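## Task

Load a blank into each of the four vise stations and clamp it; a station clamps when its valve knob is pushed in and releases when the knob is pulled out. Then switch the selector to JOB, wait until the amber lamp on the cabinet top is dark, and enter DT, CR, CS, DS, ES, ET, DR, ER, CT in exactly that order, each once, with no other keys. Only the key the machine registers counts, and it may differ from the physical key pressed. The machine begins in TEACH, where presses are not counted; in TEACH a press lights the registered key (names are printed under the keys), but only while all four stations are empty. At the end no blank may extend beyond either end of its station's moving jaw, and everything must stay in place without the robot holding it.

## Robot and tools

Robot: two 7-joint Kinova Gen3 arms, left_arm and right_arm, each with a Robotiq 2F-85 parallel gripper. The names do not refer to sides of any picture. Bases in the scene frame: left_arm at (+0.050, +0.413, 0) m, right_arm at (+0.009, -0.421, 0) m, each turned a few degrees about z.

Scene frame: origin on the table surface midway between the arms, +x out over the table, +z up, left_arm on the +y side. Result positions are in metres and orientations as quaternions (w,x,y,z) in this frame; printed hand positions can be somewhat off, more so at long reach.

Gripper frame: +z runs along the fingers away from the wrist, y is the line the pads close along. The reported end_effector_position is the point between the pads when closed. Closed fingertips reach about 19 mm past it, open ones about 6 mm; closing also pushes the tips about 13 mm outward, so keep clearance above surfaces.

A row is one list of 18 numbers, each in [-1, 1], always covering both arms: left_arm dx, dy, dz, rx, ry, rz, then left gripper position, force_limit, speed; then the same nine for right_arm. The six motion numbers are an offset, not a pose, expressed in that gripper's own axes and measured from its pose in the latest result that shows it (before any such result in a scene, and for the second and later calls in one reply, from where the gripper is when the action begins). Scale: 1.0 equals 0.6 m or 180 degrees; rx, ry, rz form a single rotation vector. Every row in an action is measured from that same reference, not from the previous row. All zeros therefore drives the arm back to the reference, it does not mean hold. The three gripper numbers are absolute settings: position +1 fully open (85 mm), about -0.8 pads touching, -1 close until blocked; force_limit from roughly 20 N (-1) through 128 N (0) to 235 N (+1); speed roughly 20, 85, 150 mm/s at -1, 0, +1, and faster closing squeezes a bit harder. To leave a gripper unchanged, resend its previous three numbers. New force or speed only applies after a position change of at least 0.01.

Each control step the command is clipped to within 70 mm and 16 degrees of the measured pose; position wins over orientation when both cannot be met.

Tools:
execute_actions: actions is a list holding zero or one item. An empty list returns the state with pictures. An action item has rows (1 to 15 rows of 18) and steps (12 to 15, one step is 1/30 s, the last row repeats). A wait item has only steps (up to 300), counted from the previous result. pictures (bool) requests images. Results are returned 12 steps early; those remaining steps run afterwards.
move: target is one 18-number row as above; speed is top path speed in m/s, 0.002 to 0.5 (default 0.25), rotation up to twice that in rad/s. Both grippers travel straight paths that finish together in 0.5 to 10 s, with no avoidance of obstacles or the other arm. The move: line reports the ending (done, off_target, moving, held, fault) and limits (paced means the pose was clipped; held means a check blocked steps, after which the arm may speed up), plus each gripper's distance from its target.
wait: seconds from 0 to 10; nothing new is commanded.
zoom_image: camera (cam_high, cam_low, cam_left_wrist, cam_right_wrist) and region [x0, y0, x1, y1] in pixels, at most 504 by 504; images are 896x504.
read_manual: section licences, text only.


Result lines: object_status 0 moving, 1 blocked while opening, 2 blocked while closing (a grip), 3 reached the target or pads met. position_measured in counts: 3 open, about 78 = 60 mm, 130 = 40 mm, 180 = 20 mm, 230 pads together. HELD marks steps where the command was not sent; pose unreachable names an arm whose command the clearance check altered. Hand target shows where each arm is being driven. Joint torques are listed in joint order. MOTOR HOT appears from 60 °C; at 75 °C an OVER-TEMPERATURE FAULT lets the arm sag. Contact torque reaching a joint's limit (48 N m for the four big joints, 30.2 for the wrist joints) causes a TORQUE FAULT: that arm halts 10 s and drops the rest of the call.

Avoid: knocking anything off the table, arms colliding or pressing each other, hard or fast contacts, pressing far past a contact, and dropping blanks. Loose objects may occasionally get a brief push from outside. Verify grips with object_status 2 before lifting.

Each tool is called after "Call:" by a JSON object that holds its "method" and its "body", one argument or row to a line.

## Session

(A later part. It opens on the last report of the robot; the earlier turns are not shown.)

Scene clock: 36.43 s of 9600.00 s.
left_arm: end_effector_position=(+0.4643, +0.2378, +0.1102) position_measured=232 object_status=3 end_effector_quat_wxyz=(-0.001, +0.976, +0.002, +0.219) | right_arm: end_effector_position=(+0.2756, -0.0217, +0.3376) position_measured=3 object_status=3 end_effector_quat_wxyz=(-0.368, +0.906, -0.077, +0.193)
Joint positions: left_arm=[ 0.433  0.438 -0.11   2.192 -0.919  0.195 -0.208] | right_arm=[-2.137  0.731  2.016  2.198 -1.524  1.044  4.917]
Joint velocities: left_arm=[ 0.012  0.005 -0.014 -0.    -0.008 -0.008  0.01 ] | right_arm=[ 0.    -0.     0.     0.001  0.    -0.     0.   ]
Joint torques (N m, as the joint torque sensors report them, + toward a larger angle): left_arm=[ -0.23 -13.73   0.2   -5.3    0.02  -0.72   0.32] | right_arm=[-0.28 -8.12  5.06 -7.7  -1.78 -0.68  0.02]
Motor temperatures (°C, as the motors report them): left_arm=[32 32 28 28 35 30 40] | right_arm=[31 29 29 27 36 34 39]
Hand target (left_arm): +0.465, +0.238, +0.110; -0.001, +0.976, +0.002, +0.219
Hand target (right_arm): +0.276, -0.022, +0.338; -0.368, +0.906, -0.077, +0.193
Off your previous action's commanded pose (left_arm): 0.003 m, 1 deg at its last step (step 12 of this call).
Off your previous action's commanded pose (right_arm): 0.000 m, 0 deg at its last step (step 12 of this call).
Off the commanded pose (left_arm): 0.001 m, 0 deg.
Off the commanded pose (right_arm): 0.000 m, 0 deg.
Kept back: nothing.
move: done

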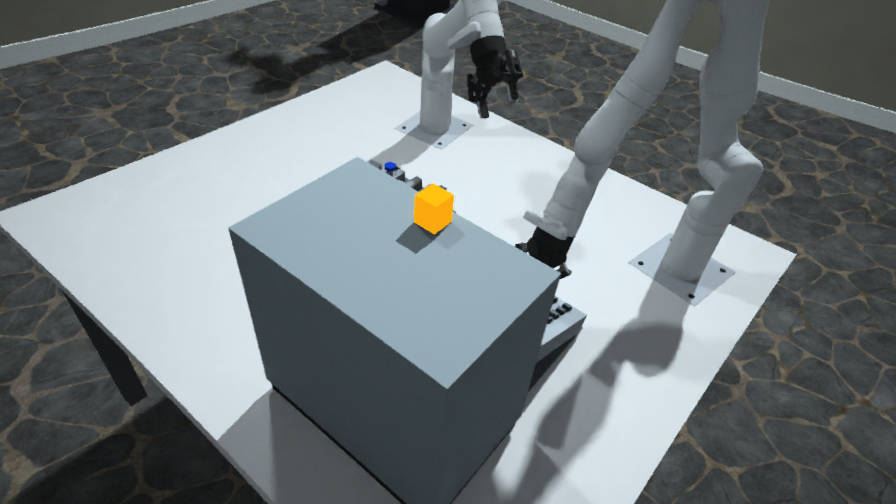

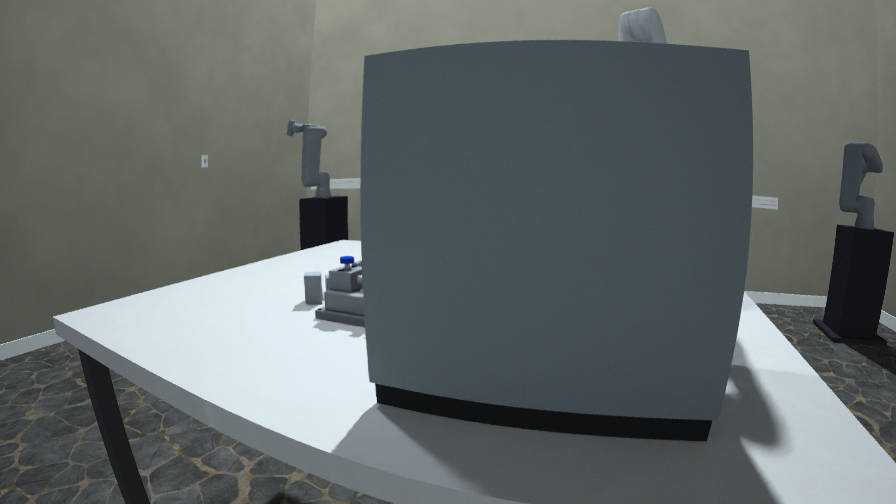

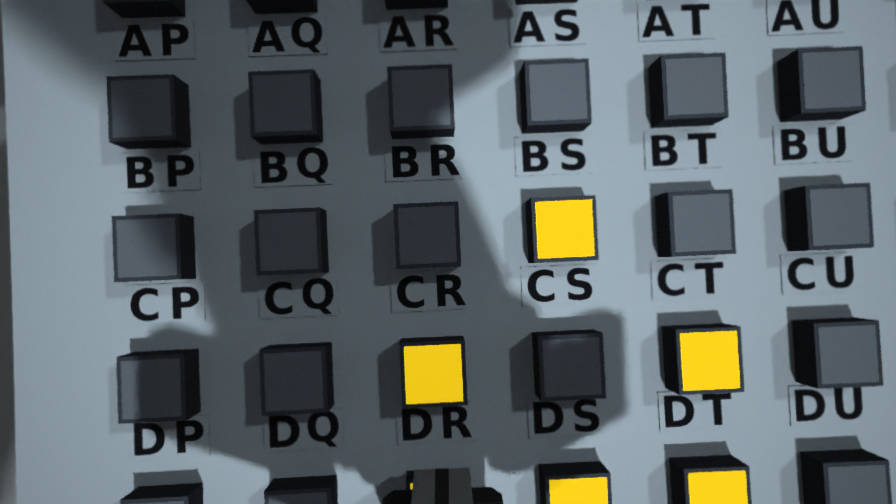

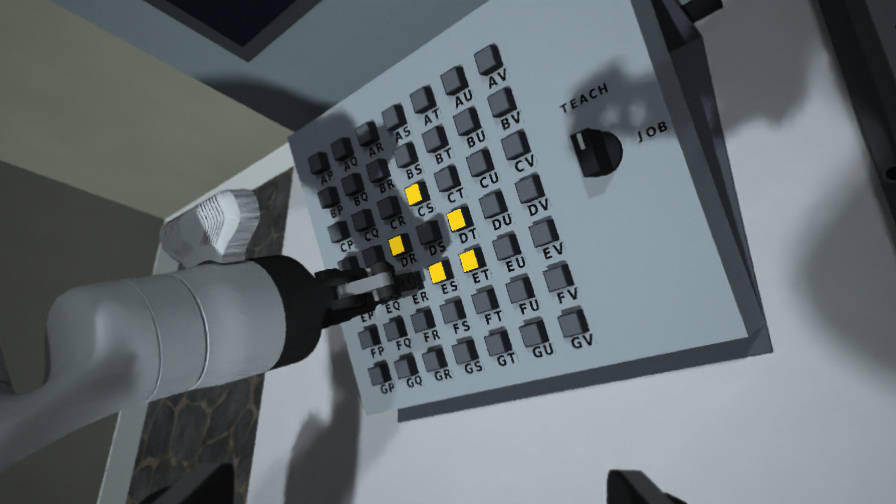

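Call:
{"method": "execute_actions", "body": {
  "actions": [
    {"rows":[[0,0,-0.01,0,0,0,-1,0,1,0,0,0,0,0,0,1,0,0],[0,0,-0.02,0,0,0,-1,0,1,0,0,0,0,0,0,1,0,0],[0,0,-0.02,0,0,0,-1,0,1,0,0,0,0,0,0,1,0,0],[0,0,-0.02,0,0,0,-1,0,1,0,0,0,0,0,0,1,0,0],[0,0,-0.02,0,0,0,-1,0,1,0,0,0,0,0,0,1,0,0],[0.02,0,-0.02,0,0,0,-1,0,1,0,0,0,0,0,0,1,0,0],[0.04,0,-0.02,0,0,0,-1,0,1,0,0,0,0,0,0,1,0,0],[0.059,-0.005,-0.0195,0,-0.003,0,-1,0,1,0,0,0,0,0,0,1,0,0]],"steps":15}
  ]
}}

Call:
{"method": "move", "body": {
  "target": [0,0,0.0215,0,0,0,-1,0,1,0,0,0,0,0,0,1,0,0],
  "speed": 0.03
}}

Call:
{"method": "execute_actions", "body": {
  "actions": [
    {"rows":[[0,0,-0.01,0,0,0,-1,0,1,0,0,0,0,0,0,1,0,0],[0,0,-0.02,0,0,0,-1,0,1,0,0,0,0,0,0,1,0,0],[0,0,-0.02,0,0,0,-1,0,1,0,0,0,0,0,0,1,0,0],[0,0,-0.02,0,0,0,-1,0,1,0,0,0,0,0,0,1,0,0],[0,0,-0.02,0,0,0,-1,0,1,0,0,0,0,0,0,1,0,0],[-0.02,0.02,-0.02,0,0,0,-1,0,1,0,0,0,0,0,0,1,0,0],[-0.04,0.04,-0.02,0,0,0,-1,0,1,0,0,0,0,0,0,1,0,0],[-0.057,0.057,-0.02,0,0,0,-1,0,1,0,0,0,0,0,0,1,0,0]],"steps":15}
  ]
}}

Call:
{"method": "move", "body": {
  "target": [0,0,0.0215,0,0,0,-1,0,1,0,0,0,0,0,0,1,0,0],
  "speed": 0.03
}}

Call:
{"method": "execute_actions", "body": {
  "actions": [
    {"rows":[[0,0,-0.01,0,0,0,-1,0,1,0,0,0,0,0,0,1,0,0],[0,0,-0.02,0,0,0,-1,0,1,0,0,0,0,0,0,1,0,0],[0,0,-0.02,0,0,0,-1,0,1,0,0,0,0,0,0,1,0,0],[0,0,-0.02,0,0,0,-1,0,1,0,0,0,0,0,0,1,0,0],[0,0,-0.02,0,0,0,-1,0,1,0,0,0,0,0,0,1,0,0],[0.02,0.02,-0.02,0,0,0,-1,0,1,0,0,0,0,0,0,1,0,0],[0.04,0.04,-0.02,0,0,0,-1,0,1,0,0,0,0,0,0,1,0,0],[0.057,0.057,-0.02,0,0,0,-1,0,1,0,0,0,0,0,0,1,0,0]],"steps":15}
  ]
}}

Call:
{"method": "move", "body": {
  "target": [0,0,0.0215,0,0,0,-1,0,1,0,0,0,0,0,0,1,0,0],
  "speed": 0.03
}}

Scene clock: 38.20 s of 9600.00 s.
left_arm: end_effector_position=(+0.4633, +0.2384, +0.1149) position_measured=232 object_status=3 end_effector_quat_wxyz=(-0.001, +0.975, +0.003, +0.221) | right_arm: end_effector_position=(+0.2756, -0.0217, +0.3376) position_measured=3 object_status=3 end_effector_quat_wxyz=(-0.368, +0.906, -0.077, +0.193)
Joint positions: left_arm=[ 0.425  0.424 -0.098  2.194 -0.912  0.206 -0.216] | right_arm=[-2.137  0.731  2.016  2.198 -1.524  1.044  4.917]
Joint velocities: left_arm=[-0.123 -0.215  0.228  0.03   0.154  0.219 -0.152] | right_arm=[ 0.    -0.001 -0.     0.     0.001  0.    -0.   ]
Joint torques (N m, as the joint torque sensors report them, + toward a larger angle): left_arm=[  0.3  -13.89   0.49  -4.8    0.13  -0.41   0.02] | right_arm=[-0.14 -8.06  4.82 -8.05 -1.85 -0.64  0.12]
Motor temperatures (°C, as the motors report them): left_arm=[32 32 28 28 35 30 40] | right_arm=[31 29 29 27 36 34 39]
Steps of this call (steps 1 to 50: nothing new was sent; steps 51 to 53: the first 3 steps of this action). Readings (end_effector_position | what the end effector reports):
51: left_arm (+0.4644, +0.2379, +0.1106) | right_arm (+0.2756, -0.0217, +0.3376) | left_arm position_measured=232 object_status=3 | right_arm position_measured=3 object_status=3
52: left_arm (+0.4641, +0.2382, +0.1124) | right_arm (+0.2756, -0.0217, +0.3376) | left_arm position_measured=232 object_status=3 | right_arm position_measured=3 object_status=3
53: the state above

Scene clock: 39.60 s of 9600.00 s.
left_arm: end_effector_position=(+0.4954, +0.2394, +0.1249) position_measured=232 object_status=3 end_effector_quat_wxyz=(-0.001, +0.976, +0.001, +0.218) | right_arm: end_effector_position=(+0.2756, -0.0217, +0.3376) position_measured=3 object_status=3 end_effector_quat_wxyz=(-0.368, +0.906, -0.077, +0.193)
Joint positions: left_arm=[ 0.263  0.441  0.051  2.099 -0.811  0.286 -0.379] | right_arm=[-2.137  0.731  2.016  2.198 -1.524  1.044  4.917]
Joint velocities: left_arm=[ 0.008 -0.    -0.006  0.001 -0.005 -0.002  0.007] | right_arm=[ 0.001 -0.001 -0.     0.001 -0.    -0.     0.   ]
Joint torques (N m, as the joint torque sensors report them, + toward a larger angle): left_arm=[ -0.58 -13.96   0.54  -6.14  -0.07  -1.42   0.27] | right_arm=[-0.23 -8.35  4.88 -8.   -1.87 -0.62  0.13]
Motor temperatures (°C, as the motors report them): left_arm=[32 32 28 28 35 30 40] | right_arm=[31 29 29 27 36 34 39]
Hand target (left_arm): +0.496, +0.239, +0.124; -0.001, +0.976, +0.001, +0.218
Hand target (right_arm): +0.276, -0.022, +0.338; -0.368, +0.906, -0.077, +0.193
Off your previous action's commanded pose (left_arm): 0.004 m, 1 deg at its last step (step 12 of this call).
Off your previous action's commanded pose (right_arm): 0.000 m, 0 deg at its last step (step 12 of this call).
Off the commanded pose (left_arm): 0.001 m, 0 deg.
Off the commanded pose (right_arm): 0.000 m, 0 deg.
Kept back: nothing.
move: done

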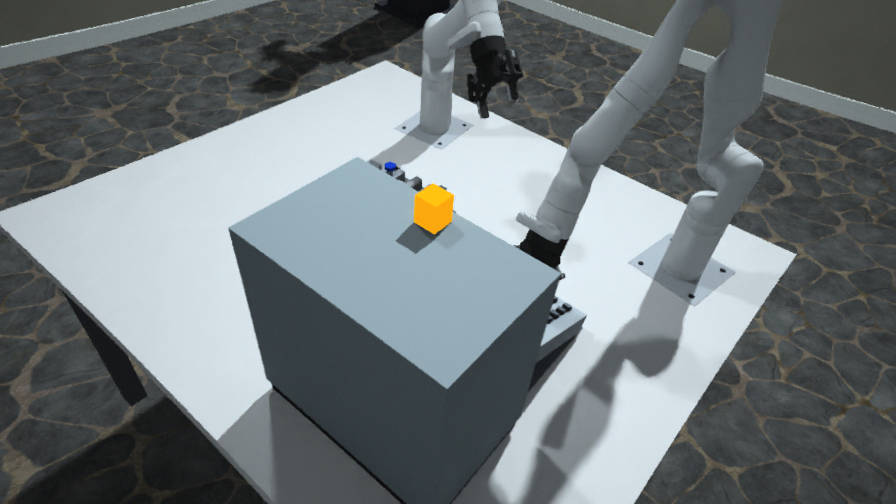

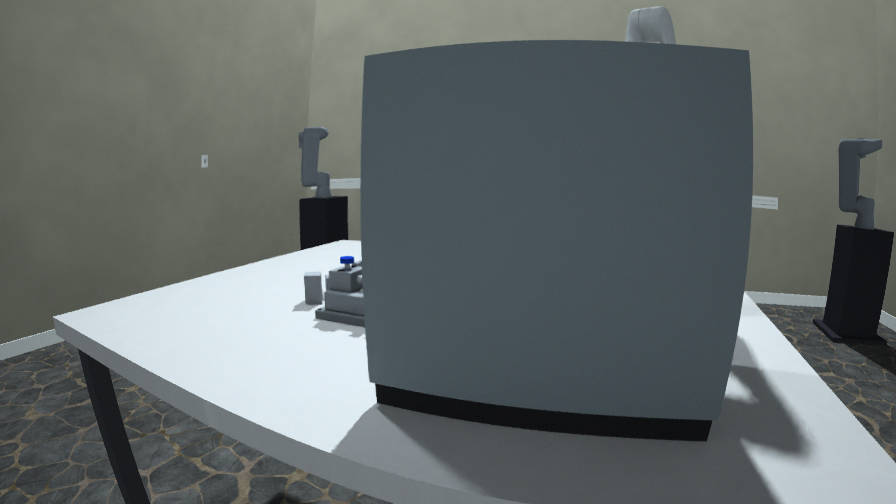

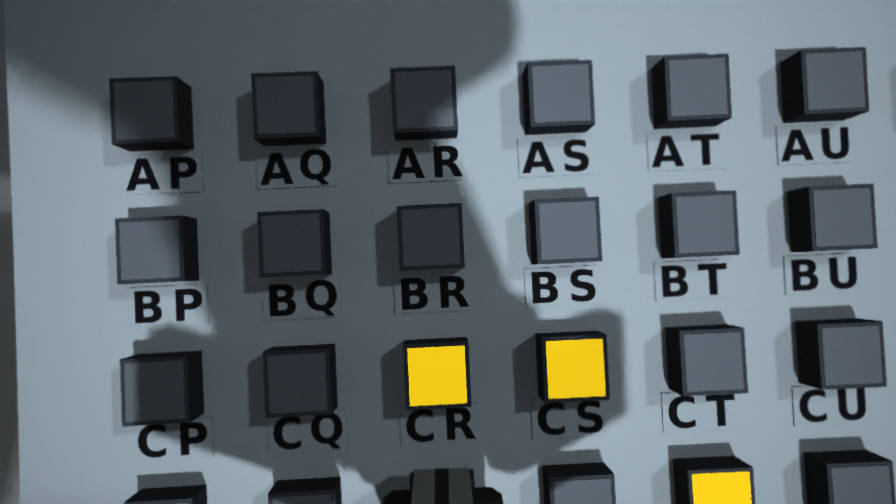

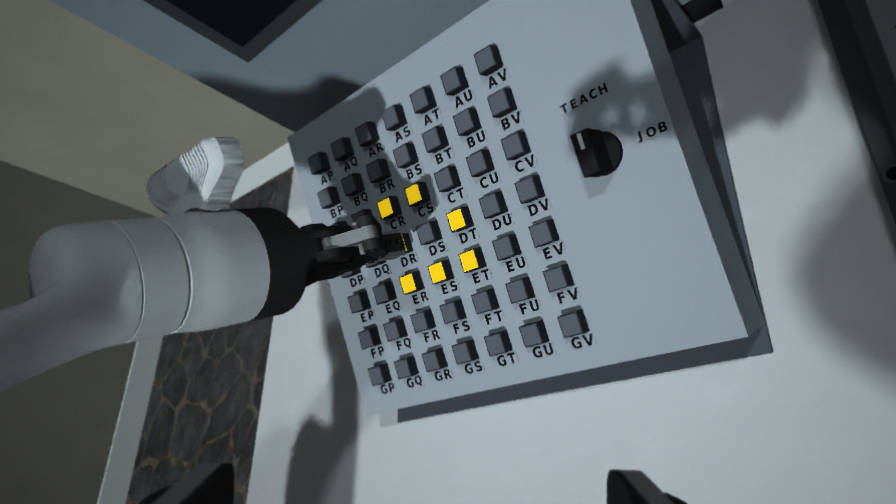

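Scene clock: 39.70 s of 9600.00 s.
left_arm: end_effector_position=(+0.4942, +0.2400, +0.1298) position_measured=232 object_status=3 end_effector_quat_wxyz=(-0.000, +0.976, +0.002, +0.220) | right_arm: end_effector_position=(+0.2756, -0.0217, +0.3376) position_measured=3 object_status=3 end_effector_quat_wxyz=(-0.368, +0.906, -0.077, +0.193)
Joint positions: left_arm=[ 0.256  0.427  0.061  2.101 -0.803  0.296 -0.387] | right_arm=[-2.137  0.731  2.016  2.198 -1.524  1.044  4.917]
Joint velocities: left_arm=[-0.104 -0.198  0.184  0.021  0.157  0.196 -0.15 ] | right_arm=[ 0.001 -0.    -0.    -0.001 -0.     0.001 -0.001]
Joint torques (N m, as the joint torque sensors report them, + toward a larger angle): left_arm=[ -0.01 -14.33   0.28  -5.21   0.02  -0.76   0.36] | right_arm=[-0.22 -8.35  5.03 -7.86 -1.93 -0.78  0.06]
Motor temperatures (°C, as the motors report them): left_arm=[32 32 28 28 35 30 40] | right_arm=[31 29 29 27 36 34 39]
Steps of this call (steps 1 to 3: the first 3 steps of this action). Readings (end_effector_position | what the end effector reports):
1: left_arm (+0.4954, +0.2395, +0.1253) | right_arm (+0.2756, -0.0217, +0.3376) | left_arm position_measured=232 object_status=3 | right_arm position_measured=3 object_status=3
2: left_arm (+0.4950, +0.2398, +0.1272) | right_arm (+0.2756, -0.0217, +0.3376) | left_arm position_measured=232 object_status=3 | right_arm position_measured=3 object_status=3
3: the state above

Scene clock: 41.10 s of 9600.00 s.
left_arm: end_effector_position=(+0.4657, +0.2066, +0.1105) position_measured=232 object_status=3 end_effector_quat_wxyz=(-0.000, +0.976, +0.002, +0.216) | right_arm: end_effector_position=(+0.2756, -0.0217, +0.3376) position_measured=3 object_status=3 end_effector_quat_wxyz=(-0.368, +0.906, -0.077, +0.193)
Joint positions: left_arm=[ 0.454  0.463 -0.043  2.13  -0.876  0.269 -0.193] | right_arm=[-2.137  0.731  2.016  2.198 -1.524  1.044  4.917]
Joint velocities: left_arm=[ 0.007  0.004 -0.008  0.001 -0.006 -0.004  0.007] | right_arm=[-0.001 -0.     0.     0.001 -0.001 -0.    -0.   ]
Joint torques (N m, as the joint torque sensors report them, + toward a larger angle): left_arm=[ -0.38 -14.96  -0.2   -5.3    0.3   -0.9    0.09] | right_arm=[-0.27 -8.17  4.86 -7.89 -1.85 -0.55  0.09]
Motor temperatures (°C, as the motors report them): left_arm=[32 32 28 28 35 30 40] | right_arm=[31 29 29 27 36 34 39]
Hand target (left_arm): +0.466, +0.207, +0.110; -0.000, +0.976, +0.002, +0.216
Hand target (right_arm): +0.276, -0.022, +0.338; -0.368, +0.906, -0.077, +0.193
Off your previous action's commanded pose (left_arm): 0.006 m, 1 deg at its last step (step 12 of this call).
Off your previous action's commanded pose (right_arm): 0.000 m, 0 deg at its last step (step 12 of this call).
Off the commanded pose (left_arm): 0.001 m, 0 deg.
Off the commanded pose (right_arm): 0.000 m, 0 deg.
Kept back: nothing.
move: done

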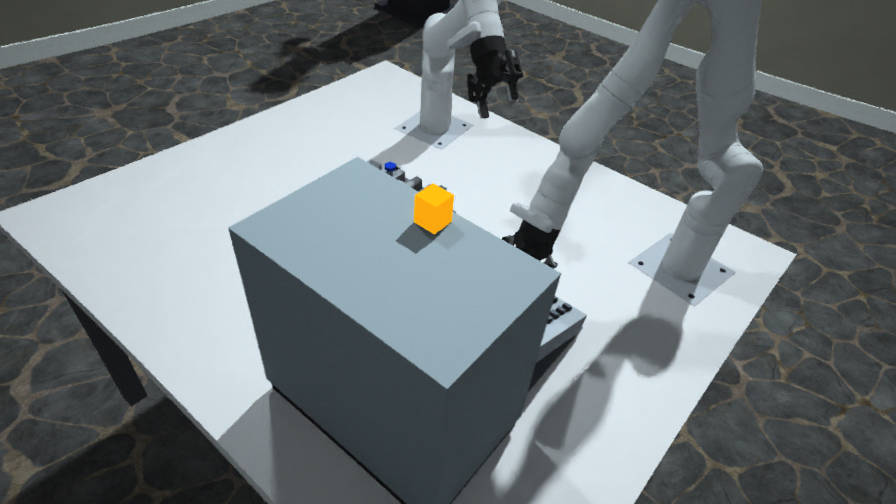

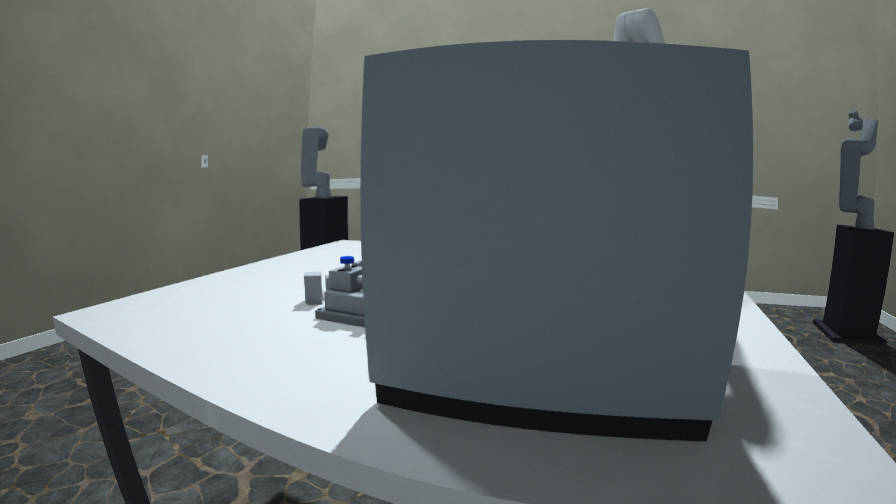

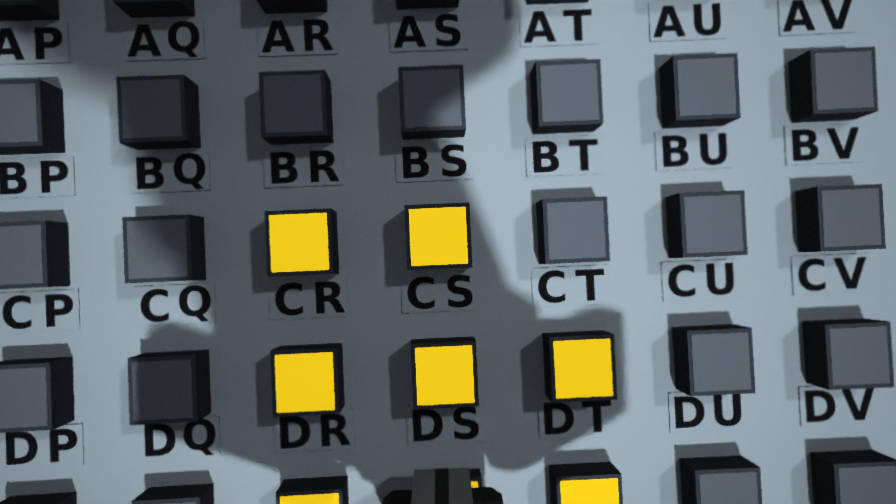

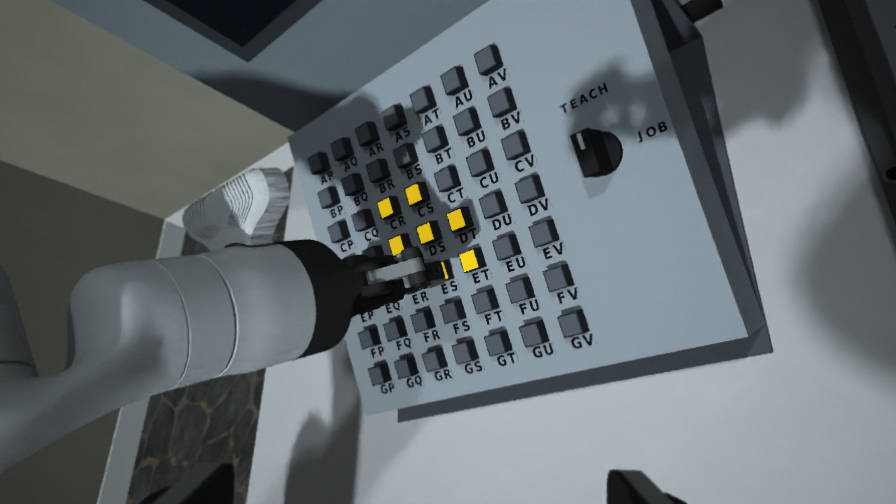

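Scene clock: 41.20 s of 9600.00 s.
left_arm: end_effector_position=(+0.4646, +0.2071, +0.1154) position_measured=232 object_status=3 end_effector_quat_wxyz=(+0.000, +0.976, +0.003, +0.217) | right_arm: end_effector_position=(+0.2756, -0.0217, +0.3376) position_measured=3 object_status=3 end_effector_quat_wxyz=(-0.368, +0.906, -0.077, +0.193)
Joint positions: left_arm=[ 0.447  0.449 -0.033  2.132 -0.868  0.28  -0.201] | right_arm=[-2.137  0.731  2.016  2.198 -1.524  1.044  4.917]
Joint velocities: left_arm=[-0.095 -0.205  0.192  0.022  0.159  0.207 -0.154] | right_arm=[-0.     0.    -0.001  0.001  0.001 -0.     0.001]
Joint torques (N m, as the joint torque sensors report them, + toward a larger angle): left_arm=[ -0.02 -13.81   0.44  -5.42  -0.02  -0.57  -0.13] | right_arm=[-0.15 -8.11  4.91 -7.84 -1.82 -0.63  0.12]
Motor temperatures (°C, as the motors report them): left_arm=[32 32 28 28 35 30 40] | right_arm=[31 29 29 27 36 34 39]
Steps of this call (steps 1 to 3: the first 3 steps of this action). Readings (end_effector_position | what the end effector reports):
1: left_arm (+0.4657, +0.2067, +0.1109) | right_arm (+0.2756, -0.0217, +0.3376) | left_arm position_measured=232 object_status=3 | right_arm position_measured=3 object_status=3
2: left_arm (+0.4654, +0.2069, +0.1128) | right_arm (+0.2756, -0.0217, +0.3376) | left_arm position_measured=232 object_status=3 | right_arm position_measured=3 object_status=3
3: the state above

Scene clock: 42.60 s of 9600.00 s.
left_arm: end_effector_position=(+0.4964, +0.1722, +0.1251) position_measured=232 object_status=3 end_effector_quat_wxyz=(+0.000, +0.976, +0.001, +0.217) | right_arm: end_effector_position=(+0.2756, -0.0217, +0.3376) position_measured=3 object_status=3 end_effector_quat_wxyz=(-0.368, +0.906, -0.077, +0.193)
Joint positions: left_arm=[ 0.401  0.5    0.072  1.978 -0.772  0.398 -0.293] | right_arm=[-2.137  0.731  2.016  2.198 -1.524  1.044  4.917]
Joint velocities: left_arm=[ 0.003  0.005 -0.004  0.    -0.005 -0.002  0.004] | right_arm=[-0.001 -0.     0.    -0.     0.    -0.    -0.001]
Joint torques (N m, as the joint torque sensors report them, + toward a larger angle): left_arm=[  0.46 -15.93   0.59  -5.92  -0.24  -0.97   0.49] | right_arm=[-0.32 -8.21  4.89 -7.83 -1.77 -0.7   0.15]
Motor temperatures (°C, as the motors report them): left_arm=[32 32 28 28 35 30 40] | right_arm=[31 29 29 27 36 34 39]
Hand target (left_arm): +0.497, +0.172, +0.125; +0.000, +0.976, +0.001, +0.217
Hand target (right_arm): +0.276, -0.022, +0.338; -0.368, +0.906, -0.077, +0.193
Off your previous action's commanded pose (left_arm): 0.005 m, 1 deg at its last step (step 12 of this call).
Off your previous action's commanded pose (right_arm): 0.000 m, 0 deg at its last step (step 12 of this call).
Off the commanded pose (left_arm): 0.001 m, 0 deg.
Off the commanded pose (right_arm): 0.000 m, 0 deg.
Kept back: nothing.
move: done

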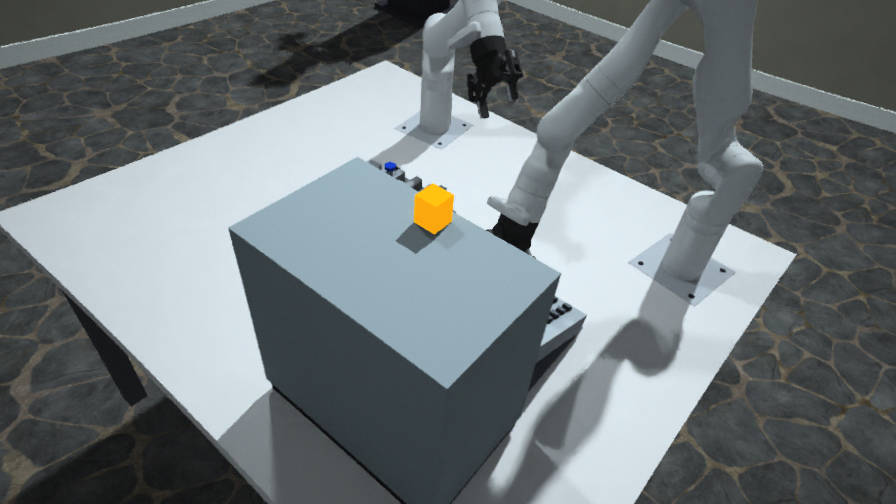

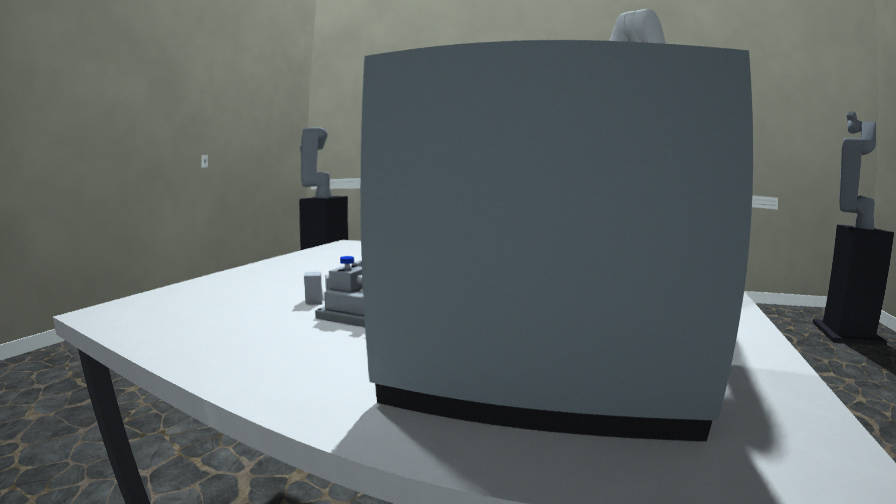

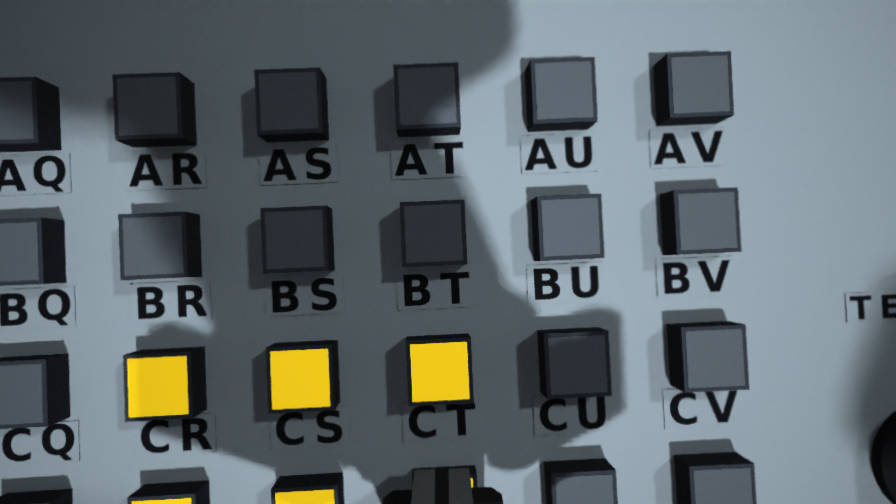

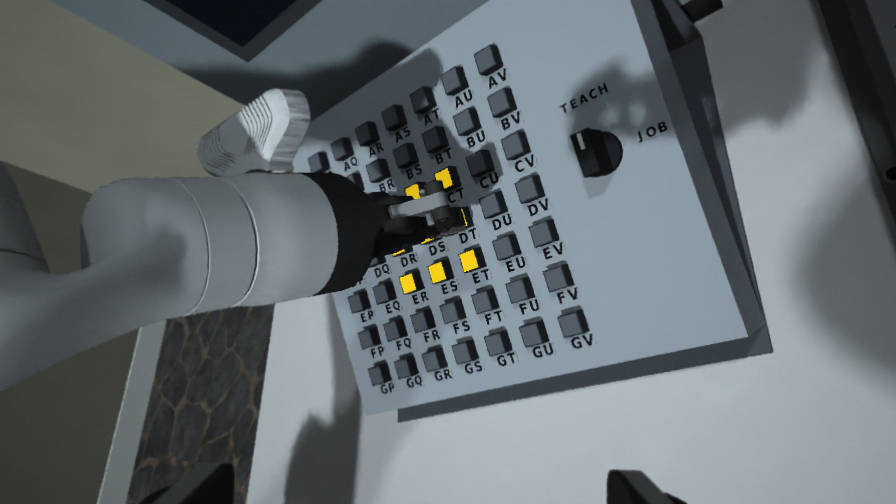

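Call:
{"method": "move", "body": {
  "target": [0,-0.1,-0.15,0,0,0,-1,0,1,0.2785,0.6127,-0.072,-0.281,0.087,0.416,0.58,0,0],
  "speed": 0.35
}}

Scene clock: 49.37 s of 9600.00 s.
left_arm: end_effector_position=(+0.4575, +0.2323, +0.2058) position_measured=232 object_status=3 end_effector_quat_wxyz=(+0.001, +0.976, +0.001, +0.217) | right_arm: end_effector_position=(+0.4127, -0.3604, +0.1595) position_measured=56 object_status=3 end_effector_quat_wxyz=(+0.002, -0.708, +0.707, -0.001)
Joint positions: left_arm=[ 0.176  0.224  0.228  2.075 -0.545  0.526 -0.612] | right_arm=[-0.899  0.934  1.504  1.888 -0.976  1.33   3.921]
Joint velocities: left_arm=[-0.001 -0.    -0.     0.     0.001  0.001 -0.   ] | right_arm=[ 0.005  0.001 -0.002 -0.002  0.001  0.    -0.001]
Joint torques (N m, as the joint torque sensors report them, + toward a larger angle): left_arm=[ -0.1  -12.6    0.91  -6.82  -0.11  -0.99   0.2 ] | right_arm=[ -0.12 -14.23   6.12  -4.67   0.07  -0.24  -0.02]
Motor temperatures (°C, as the motors report them): left_arm=[32 32 28 28 35 30 40] | right_arm=[31 29 29 27 36 34 39]
Hand target (left_arm): +0.458, +0.232, +0.206; +0.001, +0.976, +0.001, +0.217
Hand target (right_arm): +0.413, -0.361, +0.159; -0.002, +0.707, -0.707, +0.001
Off the commanded pose (left_arm): 0.001 m, 0 deg.
Off the commanded pose (right_arm): 0.002 m, 0 deg.
Kept back: nothing.
After step 90, 0.80 s passed at rest.
move: done

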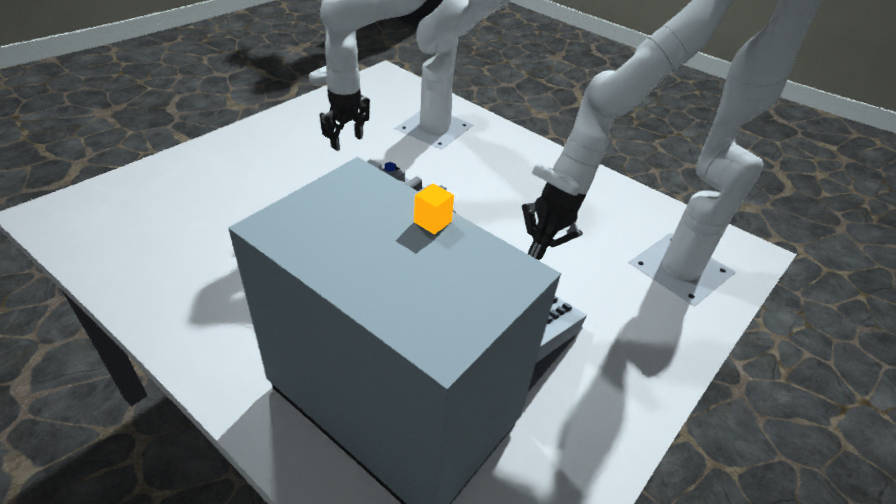

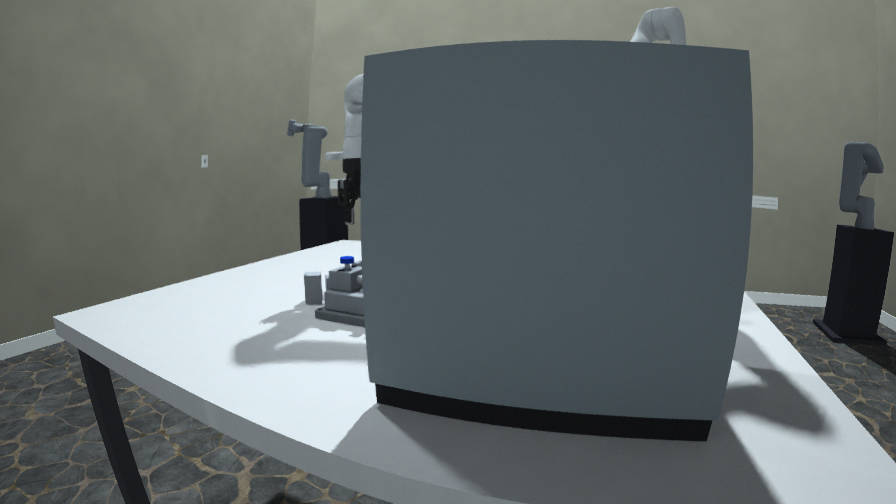

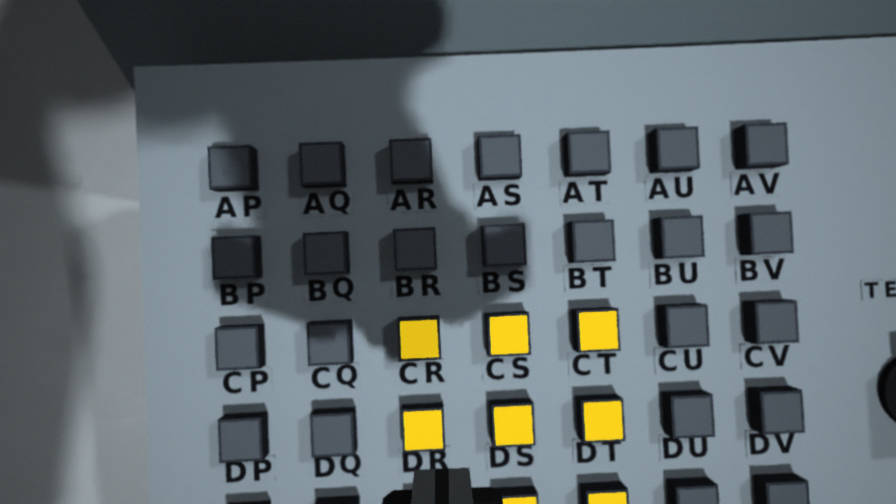

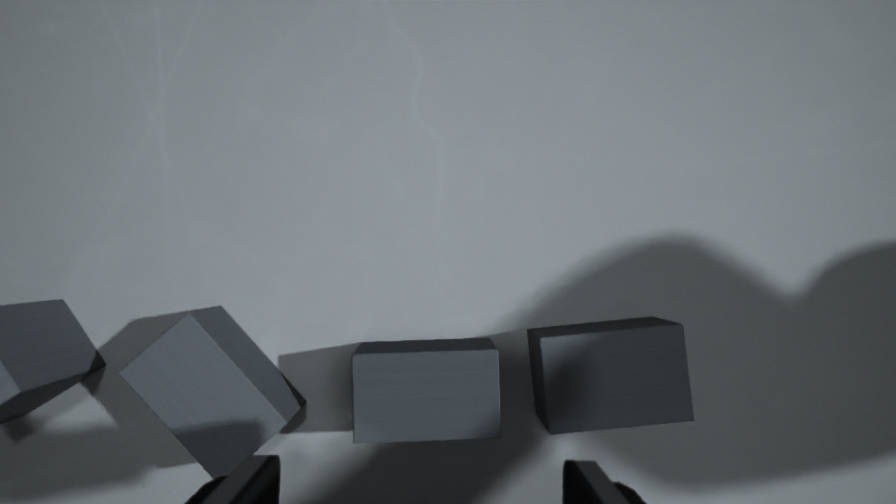

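Call:
{"method": "move", "body": {
  "target": [0,0,0,0,0,0,-1,0,1,0.004,0,0.165,0,0,-0.017,0.58,0,0],
  "speed": 0.2
}}

Scene clock: 51.37 s of 9600.00 s.
left_arm: end_effector_position=(+0.4575, +0.2323, +0.2058) position_measured=232 object_status=3 end_effector_quat_wxyz=(+0.001, +0.976, +0.001, +0.217) | right_arm: end_effector_position=(+0.4131, -0.3627, +0.0606) position_measured=56 object_status=3 end_effector_quat_wxyz=(-0.003, +0.726, -0.688, +0.001)
Joint positions: left_arm=[ 0.176  0.224  0.228  2.075 -0.545  0.526 -0.612] | right_arm=[-0.826  1.071  1.317  1.996 -1.191  1.16   4.106]
Joint velocities: left_arm=[-0.    -0.     0.     0.001 -0.     0.002 -0.   ] | right_arm=[ 0.003  0.004 -0.002  0.    -0.002 -0.002  0.002]
Joint torques (N m, as the joint torque sensors report them, + toward a larger angle): left_arm=[  0.05 -12.74   0.92  -6.78  -0.05  -1.02   0.22] | right_arm=[ -0.28 -15.24   6.59  -2.71   0.03  -0.39   0.07]
Motor temperatures (°C, as the motors report them): left_arm=[32 32 28 28 35 30 40] | right_arm=[31 30 29 27 36 34 39]
Hand target (left_arm): +0.457, +0.232, +0.206; +0.001, +0.976, +0.001, +0.217
Hand target (right_arm): +0.413, -0.363, +0.060; -0.002, +0.726, -0.688, +0.001
Off the commanded pose (left_arm): 0.000 m, 0 deg.
Off the commanded pose (right_arm): 0.000 m, 0 deg.
Kept back: nothing.
move: done

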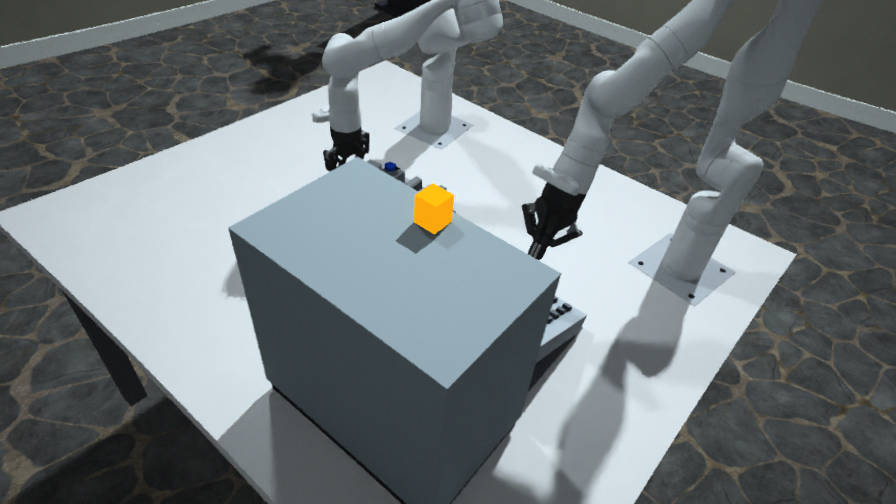

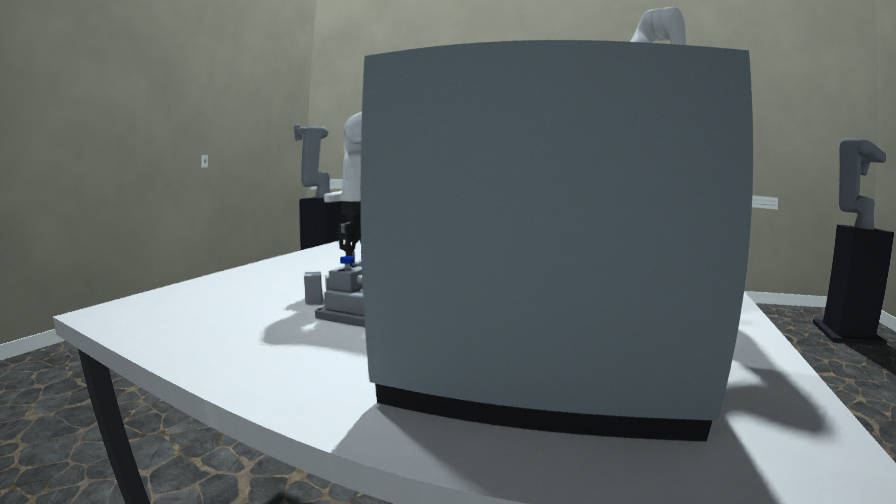

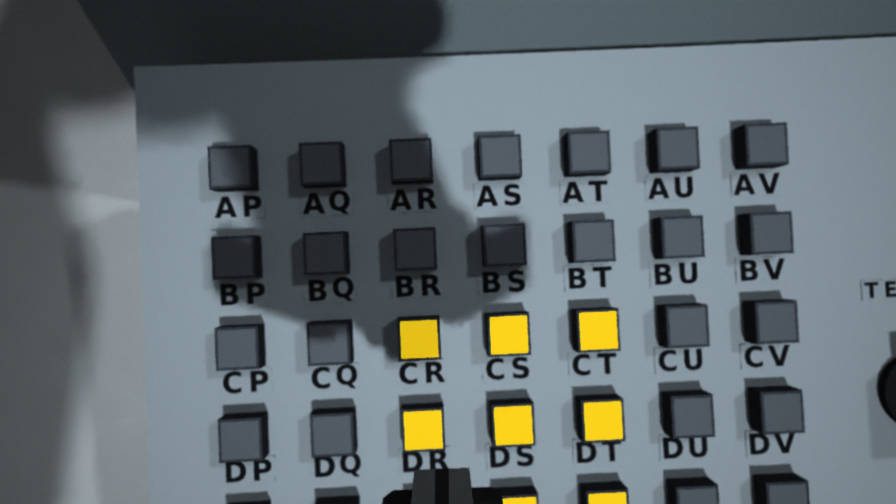

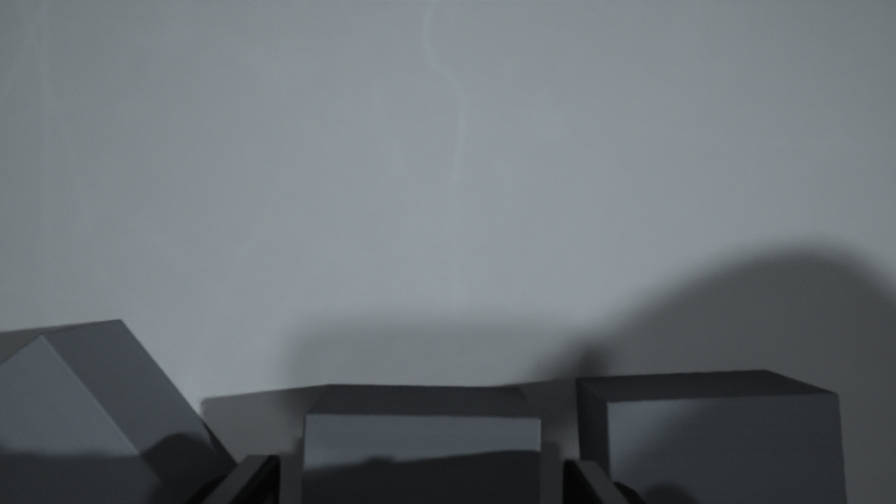

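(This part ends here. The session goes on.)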